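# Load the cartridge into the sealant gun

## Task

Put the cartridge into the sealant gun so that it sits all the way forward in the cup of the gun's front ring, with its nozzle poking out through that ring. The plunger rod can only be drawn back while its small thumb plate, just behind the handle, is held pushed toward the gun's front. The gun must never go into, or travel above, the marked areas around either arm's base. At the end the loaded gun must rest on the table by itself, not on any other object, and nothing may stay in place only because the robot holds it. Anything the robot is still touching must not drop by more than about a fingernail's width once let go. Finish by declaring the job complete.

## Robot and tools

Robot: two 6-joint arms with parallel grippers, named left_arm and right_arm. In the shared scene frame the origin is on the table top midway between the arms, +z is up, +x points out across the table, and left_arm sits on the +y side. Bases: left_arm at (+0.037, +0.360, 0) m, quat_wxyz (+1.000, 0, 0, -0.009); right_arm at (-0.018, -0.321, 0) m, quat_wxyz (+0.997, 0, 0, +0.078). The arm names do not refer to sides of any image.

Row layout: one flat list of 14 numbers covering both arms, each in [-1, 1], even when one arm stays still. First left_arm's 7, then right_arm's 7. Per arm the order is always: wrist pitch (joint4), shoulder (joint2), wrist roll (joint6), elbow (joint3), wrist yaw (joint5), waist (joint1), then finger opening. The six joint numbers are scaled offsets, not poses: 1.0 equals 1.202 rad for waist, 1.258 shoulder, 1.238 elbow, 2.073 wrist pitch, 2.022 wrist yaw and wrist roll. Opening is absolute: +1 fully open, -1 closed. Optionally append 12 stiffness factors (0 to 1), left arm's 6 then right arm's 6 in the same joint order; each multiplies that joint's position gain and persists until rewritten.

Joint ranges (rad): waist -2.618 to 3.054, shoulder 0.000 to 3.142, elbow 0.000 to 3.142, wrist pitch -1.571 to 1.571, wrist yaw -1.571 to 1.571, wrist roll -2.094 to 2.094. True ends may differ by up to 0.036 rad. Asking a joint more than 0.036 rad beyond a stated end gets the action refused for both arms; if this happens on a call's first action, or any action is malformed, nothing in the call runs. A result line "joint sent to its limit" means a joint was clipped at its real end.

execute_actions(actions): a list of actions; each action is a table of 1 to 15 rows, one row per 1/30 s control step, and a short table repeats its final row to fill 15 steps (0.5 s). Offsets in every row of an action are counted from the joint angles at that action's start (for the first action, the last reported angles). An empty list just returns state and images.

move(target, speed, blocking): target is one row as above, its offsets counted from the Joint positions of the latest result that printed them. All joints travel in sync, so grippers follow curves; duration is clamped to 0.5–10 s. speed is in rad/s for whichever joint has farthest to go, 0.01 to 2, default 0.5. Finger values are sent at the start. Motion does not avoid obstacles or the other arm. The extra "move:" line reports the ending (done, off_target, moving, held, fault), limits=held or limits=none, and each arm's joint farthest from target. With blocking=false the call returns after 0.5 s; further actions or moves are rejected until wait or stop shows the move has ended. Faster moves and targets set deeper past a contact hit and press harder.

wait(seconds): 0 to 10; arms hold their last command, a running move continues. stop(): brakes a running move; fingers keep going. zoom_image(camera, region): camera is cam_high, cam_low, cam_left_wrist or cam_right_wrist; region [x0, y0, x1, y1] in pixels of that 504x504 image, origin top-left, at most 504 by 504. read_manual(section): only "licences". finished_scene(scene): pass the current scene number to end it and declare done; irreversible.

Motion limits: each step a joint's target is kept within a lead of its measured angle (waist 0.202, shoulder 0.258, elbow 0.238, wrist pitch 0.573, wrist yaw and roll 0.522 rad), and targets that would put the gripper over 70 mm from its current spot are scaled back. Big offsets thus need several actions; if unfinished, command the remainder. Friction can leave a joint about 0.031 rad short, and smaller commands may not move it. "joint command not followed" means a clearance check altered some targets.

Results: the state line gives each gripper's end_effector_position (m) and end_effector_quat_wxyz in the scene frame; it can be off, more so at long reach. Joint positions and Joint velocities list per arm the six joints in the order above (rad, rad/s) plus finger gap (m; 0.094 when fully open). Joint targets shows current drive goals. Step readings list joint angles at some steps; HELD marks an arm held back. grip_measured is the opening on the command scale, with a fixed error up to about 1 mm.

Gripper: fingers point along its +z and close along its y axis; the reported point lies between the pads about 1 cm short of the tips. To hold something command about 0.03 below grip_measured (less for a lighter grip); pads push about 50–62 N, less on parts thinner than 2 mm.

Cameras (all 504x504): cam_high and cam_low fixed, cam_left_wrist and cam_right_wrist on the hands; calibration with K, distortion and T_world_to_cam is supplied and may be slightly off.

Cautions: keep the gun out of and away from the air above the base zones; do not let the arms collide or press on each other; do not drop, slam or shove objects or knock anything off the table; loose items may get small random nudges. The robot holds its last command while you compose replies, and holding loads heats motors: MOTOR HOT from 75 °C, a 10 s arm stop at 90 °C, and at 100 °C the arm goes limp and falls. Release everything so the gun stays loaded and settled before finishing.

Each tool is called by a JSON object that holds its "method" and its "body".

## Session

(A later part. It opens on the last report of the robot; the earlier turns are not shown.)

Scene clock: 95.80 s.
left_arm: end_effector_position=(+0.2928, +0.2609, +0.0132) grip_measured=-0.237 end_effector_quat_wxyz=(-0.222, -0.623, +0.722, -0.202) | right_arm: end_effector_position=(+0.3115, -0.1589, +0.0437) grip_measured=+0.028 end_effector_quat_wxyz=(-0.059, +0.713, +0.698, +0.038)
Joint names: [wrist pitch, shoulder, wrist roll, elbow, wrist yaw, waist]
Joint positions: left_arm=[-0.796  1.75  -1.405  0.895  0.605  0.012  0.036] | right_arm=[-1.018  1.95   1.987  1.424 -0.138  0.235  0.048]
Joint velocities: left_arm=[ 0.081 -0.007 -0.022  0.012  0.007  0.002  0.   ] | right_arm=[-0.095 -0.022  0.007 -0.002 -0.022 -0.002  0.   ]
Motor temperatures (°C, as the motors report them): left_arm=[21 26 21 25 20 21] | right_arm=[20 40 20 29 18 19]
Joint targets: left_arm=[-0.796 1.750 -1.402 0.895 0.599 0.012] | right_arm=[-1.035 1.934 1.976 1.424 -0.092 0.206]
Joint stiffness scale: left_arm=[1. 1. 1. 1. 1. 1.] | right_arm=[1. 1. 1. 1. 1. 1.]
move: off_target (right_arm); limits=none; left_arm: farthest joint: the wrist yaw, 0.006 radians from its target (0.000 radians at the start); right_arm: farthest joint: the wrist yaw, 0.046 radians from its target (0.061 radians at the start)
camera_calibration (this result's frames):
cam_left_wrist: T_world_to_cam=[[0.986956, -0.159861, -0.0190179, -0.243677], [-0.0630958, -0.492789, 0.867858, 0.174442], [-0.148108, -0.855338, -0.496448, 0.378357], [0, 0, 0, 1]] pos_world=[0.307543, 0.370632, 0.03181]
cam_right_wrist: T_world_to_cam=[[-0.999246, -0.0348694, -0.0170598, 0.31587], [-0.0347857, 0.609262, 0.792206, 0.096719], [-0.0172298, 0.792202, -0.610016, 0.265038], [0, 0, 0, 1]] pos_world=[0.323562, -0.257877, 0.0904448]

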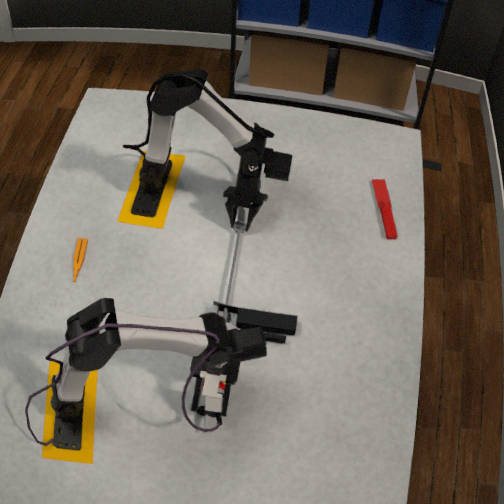

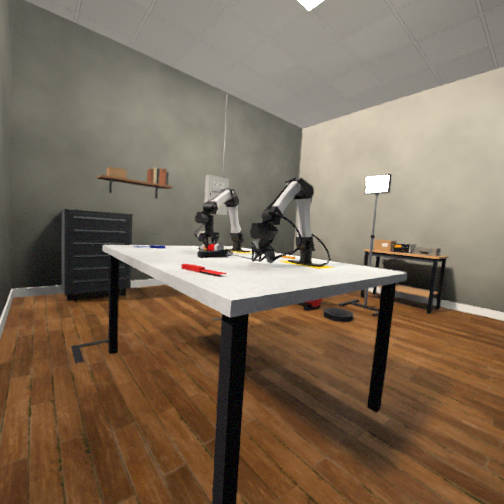

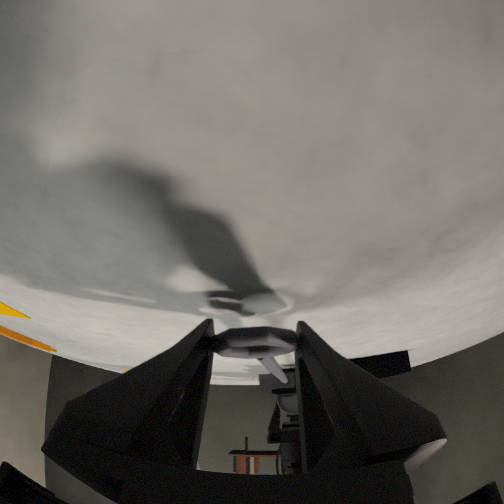

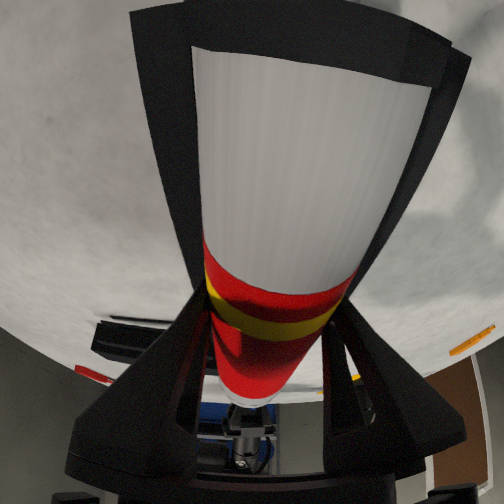

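In. Lower a bit more, then release.

{"method": "move", "body": {"target": [0,0,0,0,0,0,-0.3,0.005,0.02,0,0.0,0.02,-0.02,-0.01], "speed": 0.04}}

{"method": "move", "body": {"target": [0,0,0,0,0,0,-0.3,0,0,0,0,0,0,0.15]}}

{"method": "zoom_image", "body": {"camera": "cam_low", "region": [180, 210, 260, 270]}}

Scene clock: 97.43 s.
left_arm: end_effector_position=(+0.2928, +0.2608, +0.0132) grip_measured=-0.237 end_effector_quat_wxyz=(-0.222, -0.623, +0.722, -0.202) | right_arm: end_effector_position=(+0.3107, -0.1594, +0.0388) grip_measured=+0.028 end_effector_quat_wxyz=(-0.061, +0.711, +0.700, +0.032)
Joint names: [wrist pitch, shoulder, wrist roll, elbow, wrist yaw, waist]
Joint positions: left_arm=[-0.796  1.75  -1.406  0.895  0.606  0.012  0.036] | right_arm=[-1.018  1.964  1.98   1.424 -0.136  0.236  0.048]
Joint velocities: left_arm=[-0.022  0.017 -0.037 -0.022  0.081 -0.002 -0.   ] | right_arm=[ 0.007 -0.002  0.007  0.002 -0.007 -0.012 -0.001]
Motor temperatures (°C, as the motors report them): left_arm=[21 26 21 25 20 21] | right_arm=[20 40 20 29 18 19]
Joint targets: left_arm=[-0.796 1.750 -1.405 0.895 0.605 0.012] | right_arm=[-1.008 1.975 1.987 1.424 -0.098 0.211]
Joint stiffness scale: left_arm=[1. 1. 1. 1. 1. 1.] | right_arm=[1. 1. 1. 1. 1. 1.]
move: off_target (right_arm); limits=none; left_arm: farthest joint: the wrist yaw, 0.001 radians from its target (0.001 radians at the start); right_arm: farthest joint: the wrist yaw, 0.039 radians from its target (0.040 radians at the start)
camera_calibration (this result's frames):
cam_left_wrist: T_world_to_cam=[[0.987053, -0.15922, -0.0193963, -0.243878], [-0.0623941, -0.492546, 0.868047, 0.174111], [-0.147764, -0.855598, -0.496104, 0.378292], [0, 0, 0, 1]] pos_world=[0.307482, 0.370594, 0.0318049]
cam_right_wrist: T_world_to_cam=[[-0.999097, -0.0420838, -0.00576984, 0.313341], [-0.0304323, 0.614389, 0.788416, 0.100527], [-0.0296346, 0.78788, -0.615116, 0.265802], [0, 0, 0, 1]] pos_world=[0.323994, -0.257996, 0.0860497]

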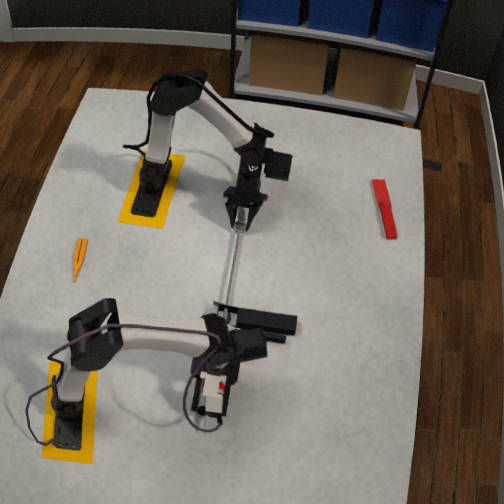

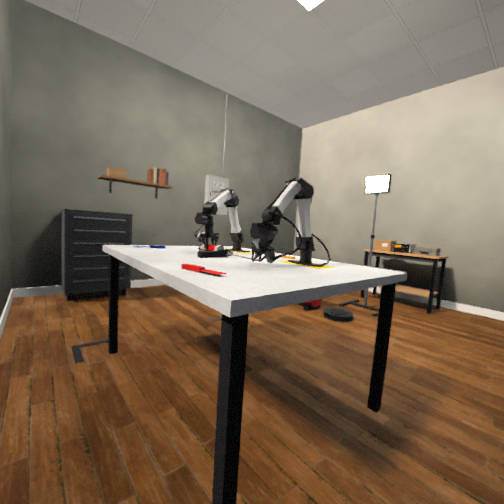

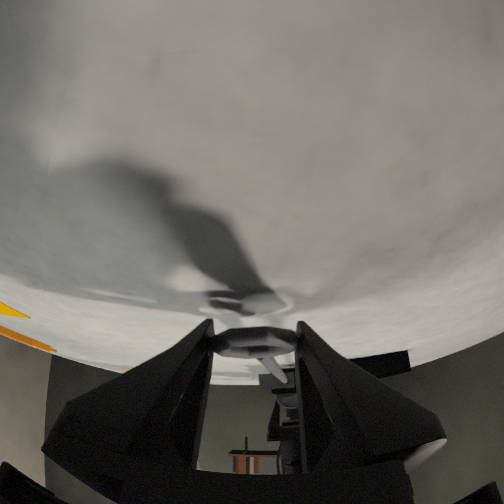

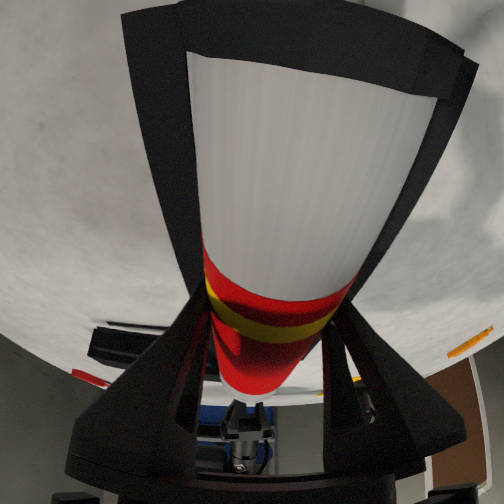

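Scene clock: 97.93 s.
left_arm: end_effector_position=(+0.2928, +0.2611, +0.0130) grip_measured=-0.237 end_effector_quat_wxyz=(-0.222, -0.624, +0.722, -0.201) | right_arm: end_effector_position=(+0.3094, -0.1598, +0.0388) grip_measured=+0.148 end_effector_quat_wxyz=(-0.062, +0.711, +0.700, +0.029)
Joint names: [wrist pitch, shoulder, wrist roll, elbow, wrist yaw, waist]
Joint positions: left_arm=[-0.796  1.75  -1.406  0.895  0.604  0.012  0.036] | right_arm=[-1.023  1.964  1.98   1.424 -0.137  0.236  0.054]
Joint velocities: left_arm=[-0.081  0.017  0.022 -0.002 -0.066 -0.002 -0.   ] | right_arm=[-0.022  0.012 -0.037  0.017 -0.022 -0.007 -0.   ]
Motor temperatures (°C, as the motors report them): left_arm=[21 26 21 25 20 21] | right_arm=[20 40 20 29 18 19]
Joint targets: left_arm=[-0.796 1.750 -1.406 0.895 0.606 0.012] | right_arm=[-1.017 1.964 1.980 1.424 -0.136 0.235]
Joint stiffness scale: left_arm=[1. 1. 1. 1. 1. 1.] | right_arm=[1. 1. 1. 1. 1. 1.]
move: done; limits=none; left_arm: farthest joint: the wrist yaw, 0.002 radians from its target (0.000 radians at the start); right_arm: farthest joint: the wrist pitch, 0.005 radians from its target (0.000 radians at the start)
camera_calibration (this result's frames):
cam_left_wrist: T_world_to_cam=[[0.987029, -0.159333, -0.0196876, -0.243785], [-0.0624794, -0.494186, 0.867108, 0.17487], [-0.147888, -0.85463, -0.497731, 0.378234], [0, 0, 0, 1]] pos_world=[0.307485, 0.370826, 0.0318279]
cam_right_wrist: T_world_to_cam=[[-0.999114, -0.0420964, -0.000133626, 0.311768], [-0.0260411, 0.615559, 0.787661, 0.0995966], [-0.0330754, 0.786966, -0.616109, 0.267048], [0, 0, 0, 1]] pos_world=[0.322918, -0.258341, 0.0861238]

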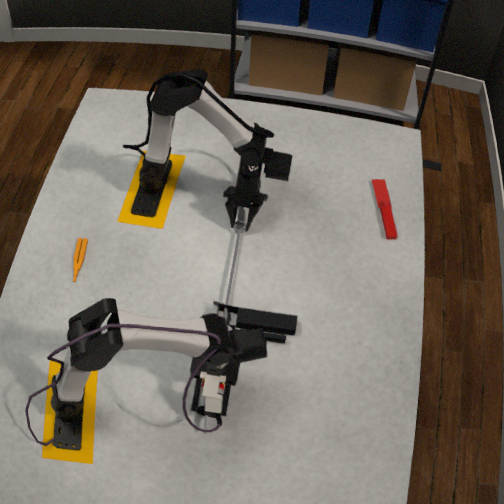

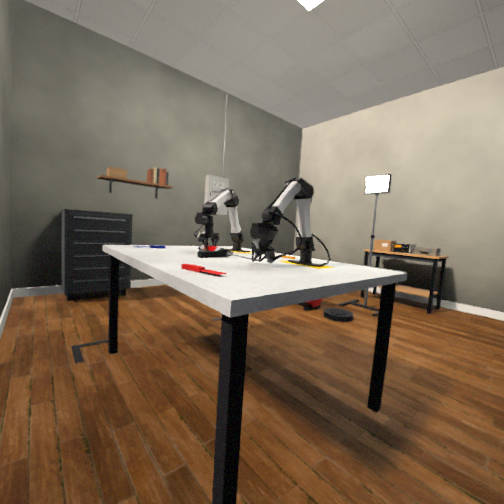

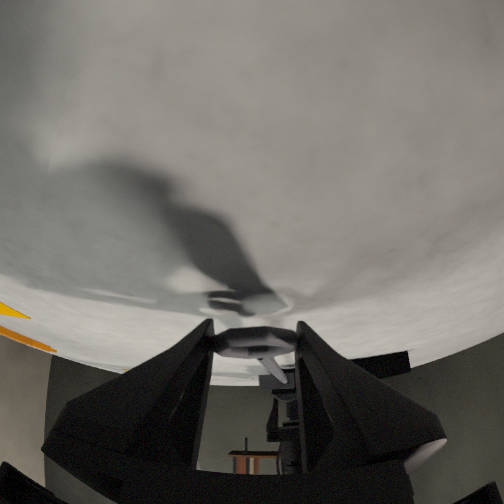

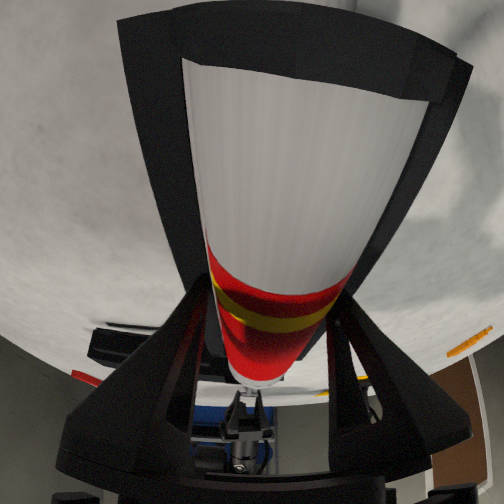

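Region (180, 210, 260, 270) of cam_low's 504x504 image, scaled by 6.300, with more detail than that image has; it fills the top 378 rows of this view, and the rest is white.

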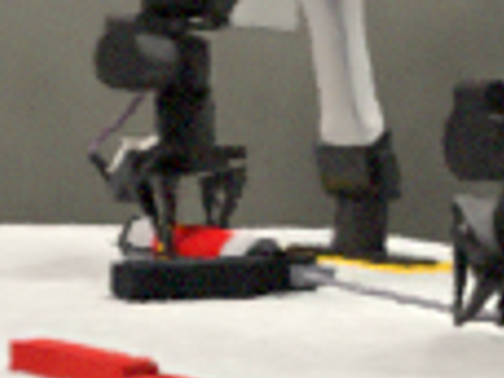

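{"method": "move", "body": {"target": [0,0,0,0,0,0,0.3,-0.07,-0.03,0,0.12,0,0,0.3], "speed": 0.25}}

{"method": "move", "body": {"target": [-0.06,-0.06,0,0.1,0,0,0.3,0,-0.15,0,0,0,-0.4,0.3], "speed": 0.5}}

{"method": "zoom_image", "body": {"camera": "cam_high", "region": [130, 280, 310, 460]}}

Scene clock: 99.90 s.
left_arm: end_effector_position=(+0.2928, +0.2611, +0.0130) grip_measured=+0.297 end_effector_quat_wxyz=(-0.222, -0.624, +0.722, -0.201) | right_arm: end_effector_position=(+0.3180, -0.1562, +0.0822) grip_measured=+0.298 end_effector_quat_wxyz=(-0.056, +0.710, +0.700, +0.044)
Joint names: [wrist pitch, shoulder, wrist roll, elbow, wrist yaw, waist]
Joint positions: left_arm=[-0.796  1.75  -1.406  0.895  0.604  0.012  0.061] | right_arm=[-1.156  1.934  1.98   1.559 -0.137  0.236  0.061]
Joint velocities: left_arm=[ 0.007  0.002 -0.081  0.017  0.051  0.007  0.001] | right_arm=[-0.037 -0.002  0.066 -0.012 -0.037 -0.002 -0.   ]
Motor temperatures (°C, as the motors report them): left_arm=[21 26 21 25 20 21] | right_arm=[20 40 20 29 18 19]
Joint targets: left_arm=[-0.796 1.750 -1.406 0.895 0.604 0.012] | right_arm=[-1.169 1.926 1.980 1.573 -0.137 0.236]
Joint stiffness scale: left_arm=[1. 1. 1. 1. 1. 1.] | right_arm=[1. 1. 1. 1. 1. 1.]
move: done; limits=none; left_arm: farthest joint: the waist, 0.000 radians from its target (0.000 radians at the start); right_arm: farthest joint: the elbow, 0.014 radians from its target (0.148 radians at the start)
camera_calibration (this result's frames):
cam_left_wrist: T_world_to_cam=[[0.987029, -0.159333, -0.0196876, -0.243785], [-0.0624794, -0.494186, 0.867108, 0.17487], [-0.147888, -0.85463, -0.497731, 0.378234], [0, 0, 0, 1]] pos_world=[0.307485, 0.370826, 0.0318279]
cam_right_wrist: T_world_to_cam=[[-0.998675, -0.0419147, -0.0298666, 0.322876], [-0.0491775, 0.605979, 0.793959, 0.068748], [-0.01518, 0.794375, -0.607237, 0.286024], [0, 0, 0, 1]] pos_world=[0.330171, -0.255337, 0.128745]

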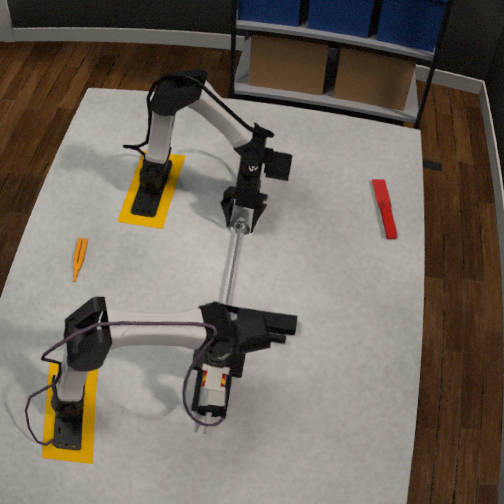

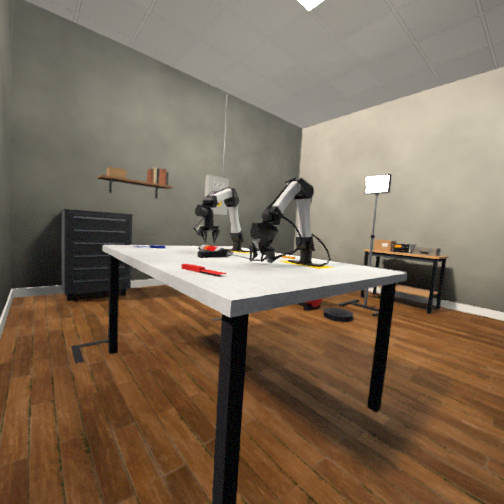

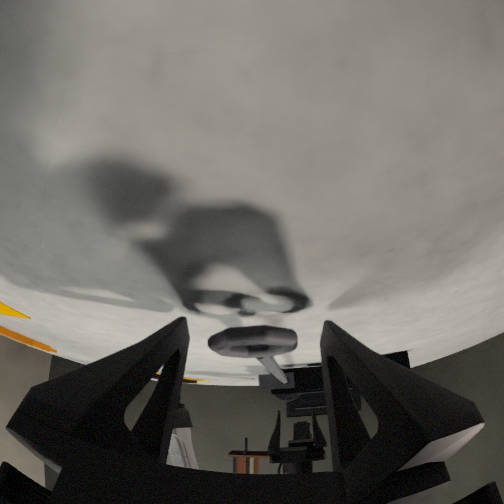

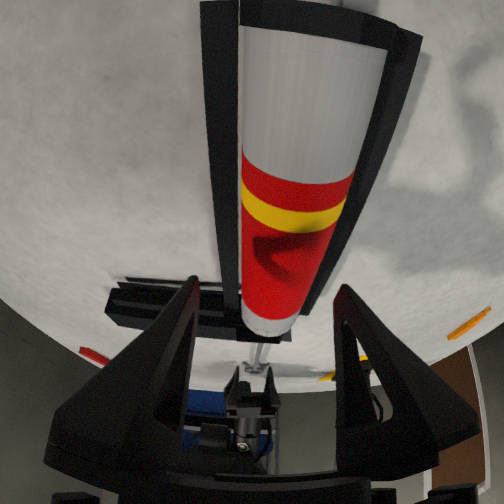

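Scene clock: 101.47 s.
left_arm: end_effector_position=(+0.3063, +0.2610, +0.0468) grip_measured=+0.297 end_effector_quat_wxyz=(-0.208, -0.620, +0.726, -0.213) | right_arm: end_effector_position=(+0.3559, -0.3291, +0.1463) grip_measured=+0.298 end_effector_quat_wxyz=(+0.009, +0.848, +0.515, +0.129)
Joint names: [wrist pitch, shoulder, wrist roll, elbow, wrist yaw, waist]
Joint positions: left_arm=[-0.908  1.697 -1.406  0.991  0.604  0.012  0.061] | right_arm=[-1.156  1.753  1.98   1.559 -0.137 -0.242  0.061]
Joint velocities: left_arm=[-0.007 -0.012 -0.022  0.007  0.007  0.007 -0.001] | right_arm=[-0.007 -0.007 -0.022 -0.027  0.022 -0.012  0.001]
Motor temperatures (°C, as the motors report them): left_arm=[21 27 21 25 20 21] | right_arm=[20 40 20 29 18 19]
Joint targets: left_arm=[-0.921 1.674 -1.406 1.019 0.604 0.012] | right_arm=[-1.156 1.745 1.980 1.559 -0.137 -0.245]
Joint stiffness scale: left_arm=[1. 1. 1. 1. 1. 1.] | right_arm=[1. 1. 1. 1. 1. 1.]
move: off_target (left_arm); limits=none; left_arm: farthest joint: the elbow, 0.028 radians from its target (0.123 radians at the start); right_arm: farthest joint: the shoulder, 0.008 radians from its target (0.189 radians at the start)
camera_calibration (this result's frames):
cam_left_wrist: T_world_to_cam=[[0.987074, -0.159333, 0.017253, -0.258187], [-0.0948462, -0.493988, 0.86428, 0.156366], [-0.129186, -0.854745, -0.502715, 0.391511], [0, 0, 0, 1]] pos_world=[0.320258, 0.370747, 0.0661292]
cam_right_wrist: T_world_to_cam=[[-0.885586, 0.420066, -0.198199, 0.491807], [0.0895737, 0.57316, 0.814533, 0.061298], [0.455757, 0.703585, -0.545209, 0.256245], [0, 0, 0, 1]] pos_world=[0.313261, -0.422015, 0.187254]

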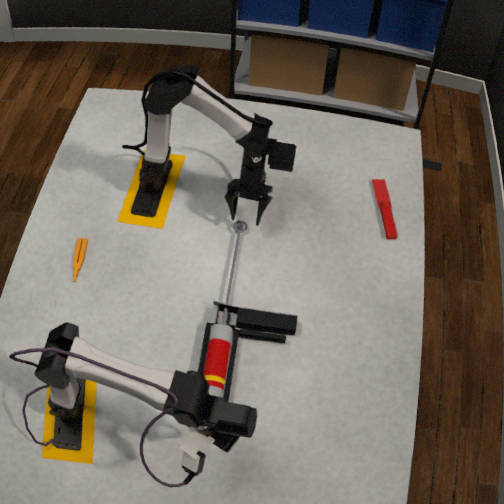

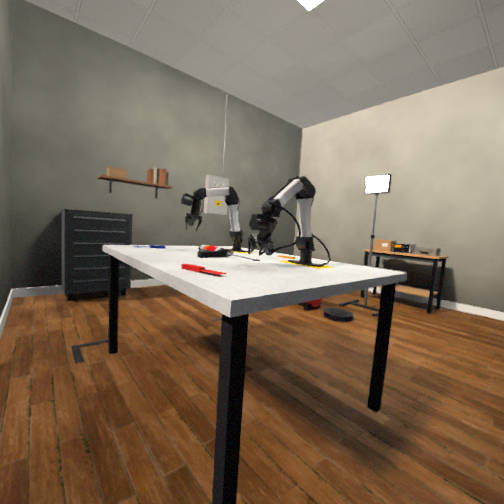

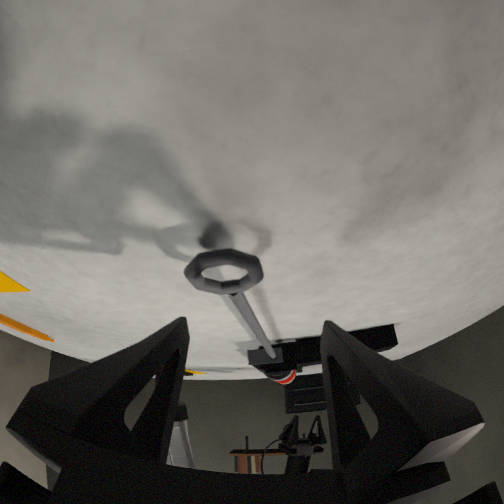

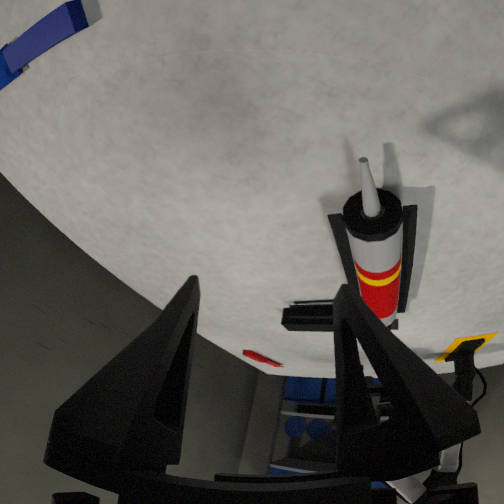

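Region (130, 280, 310, 460) of cam_high's 504x504 image, scaled by 2.800, with more detail than that image has.

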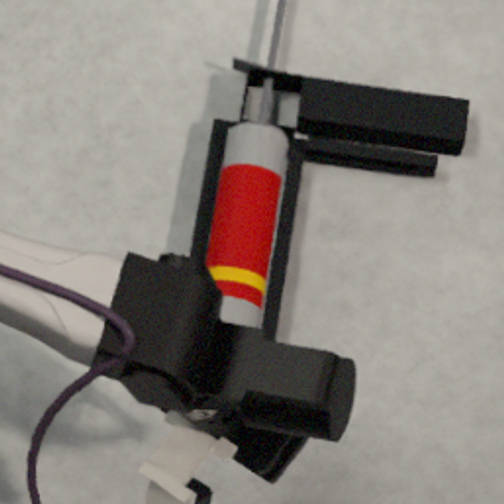

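I am done with scene 1.

{"method": "finished_scene", "body": {"scene": 1}}

The scene is finished: the task was done.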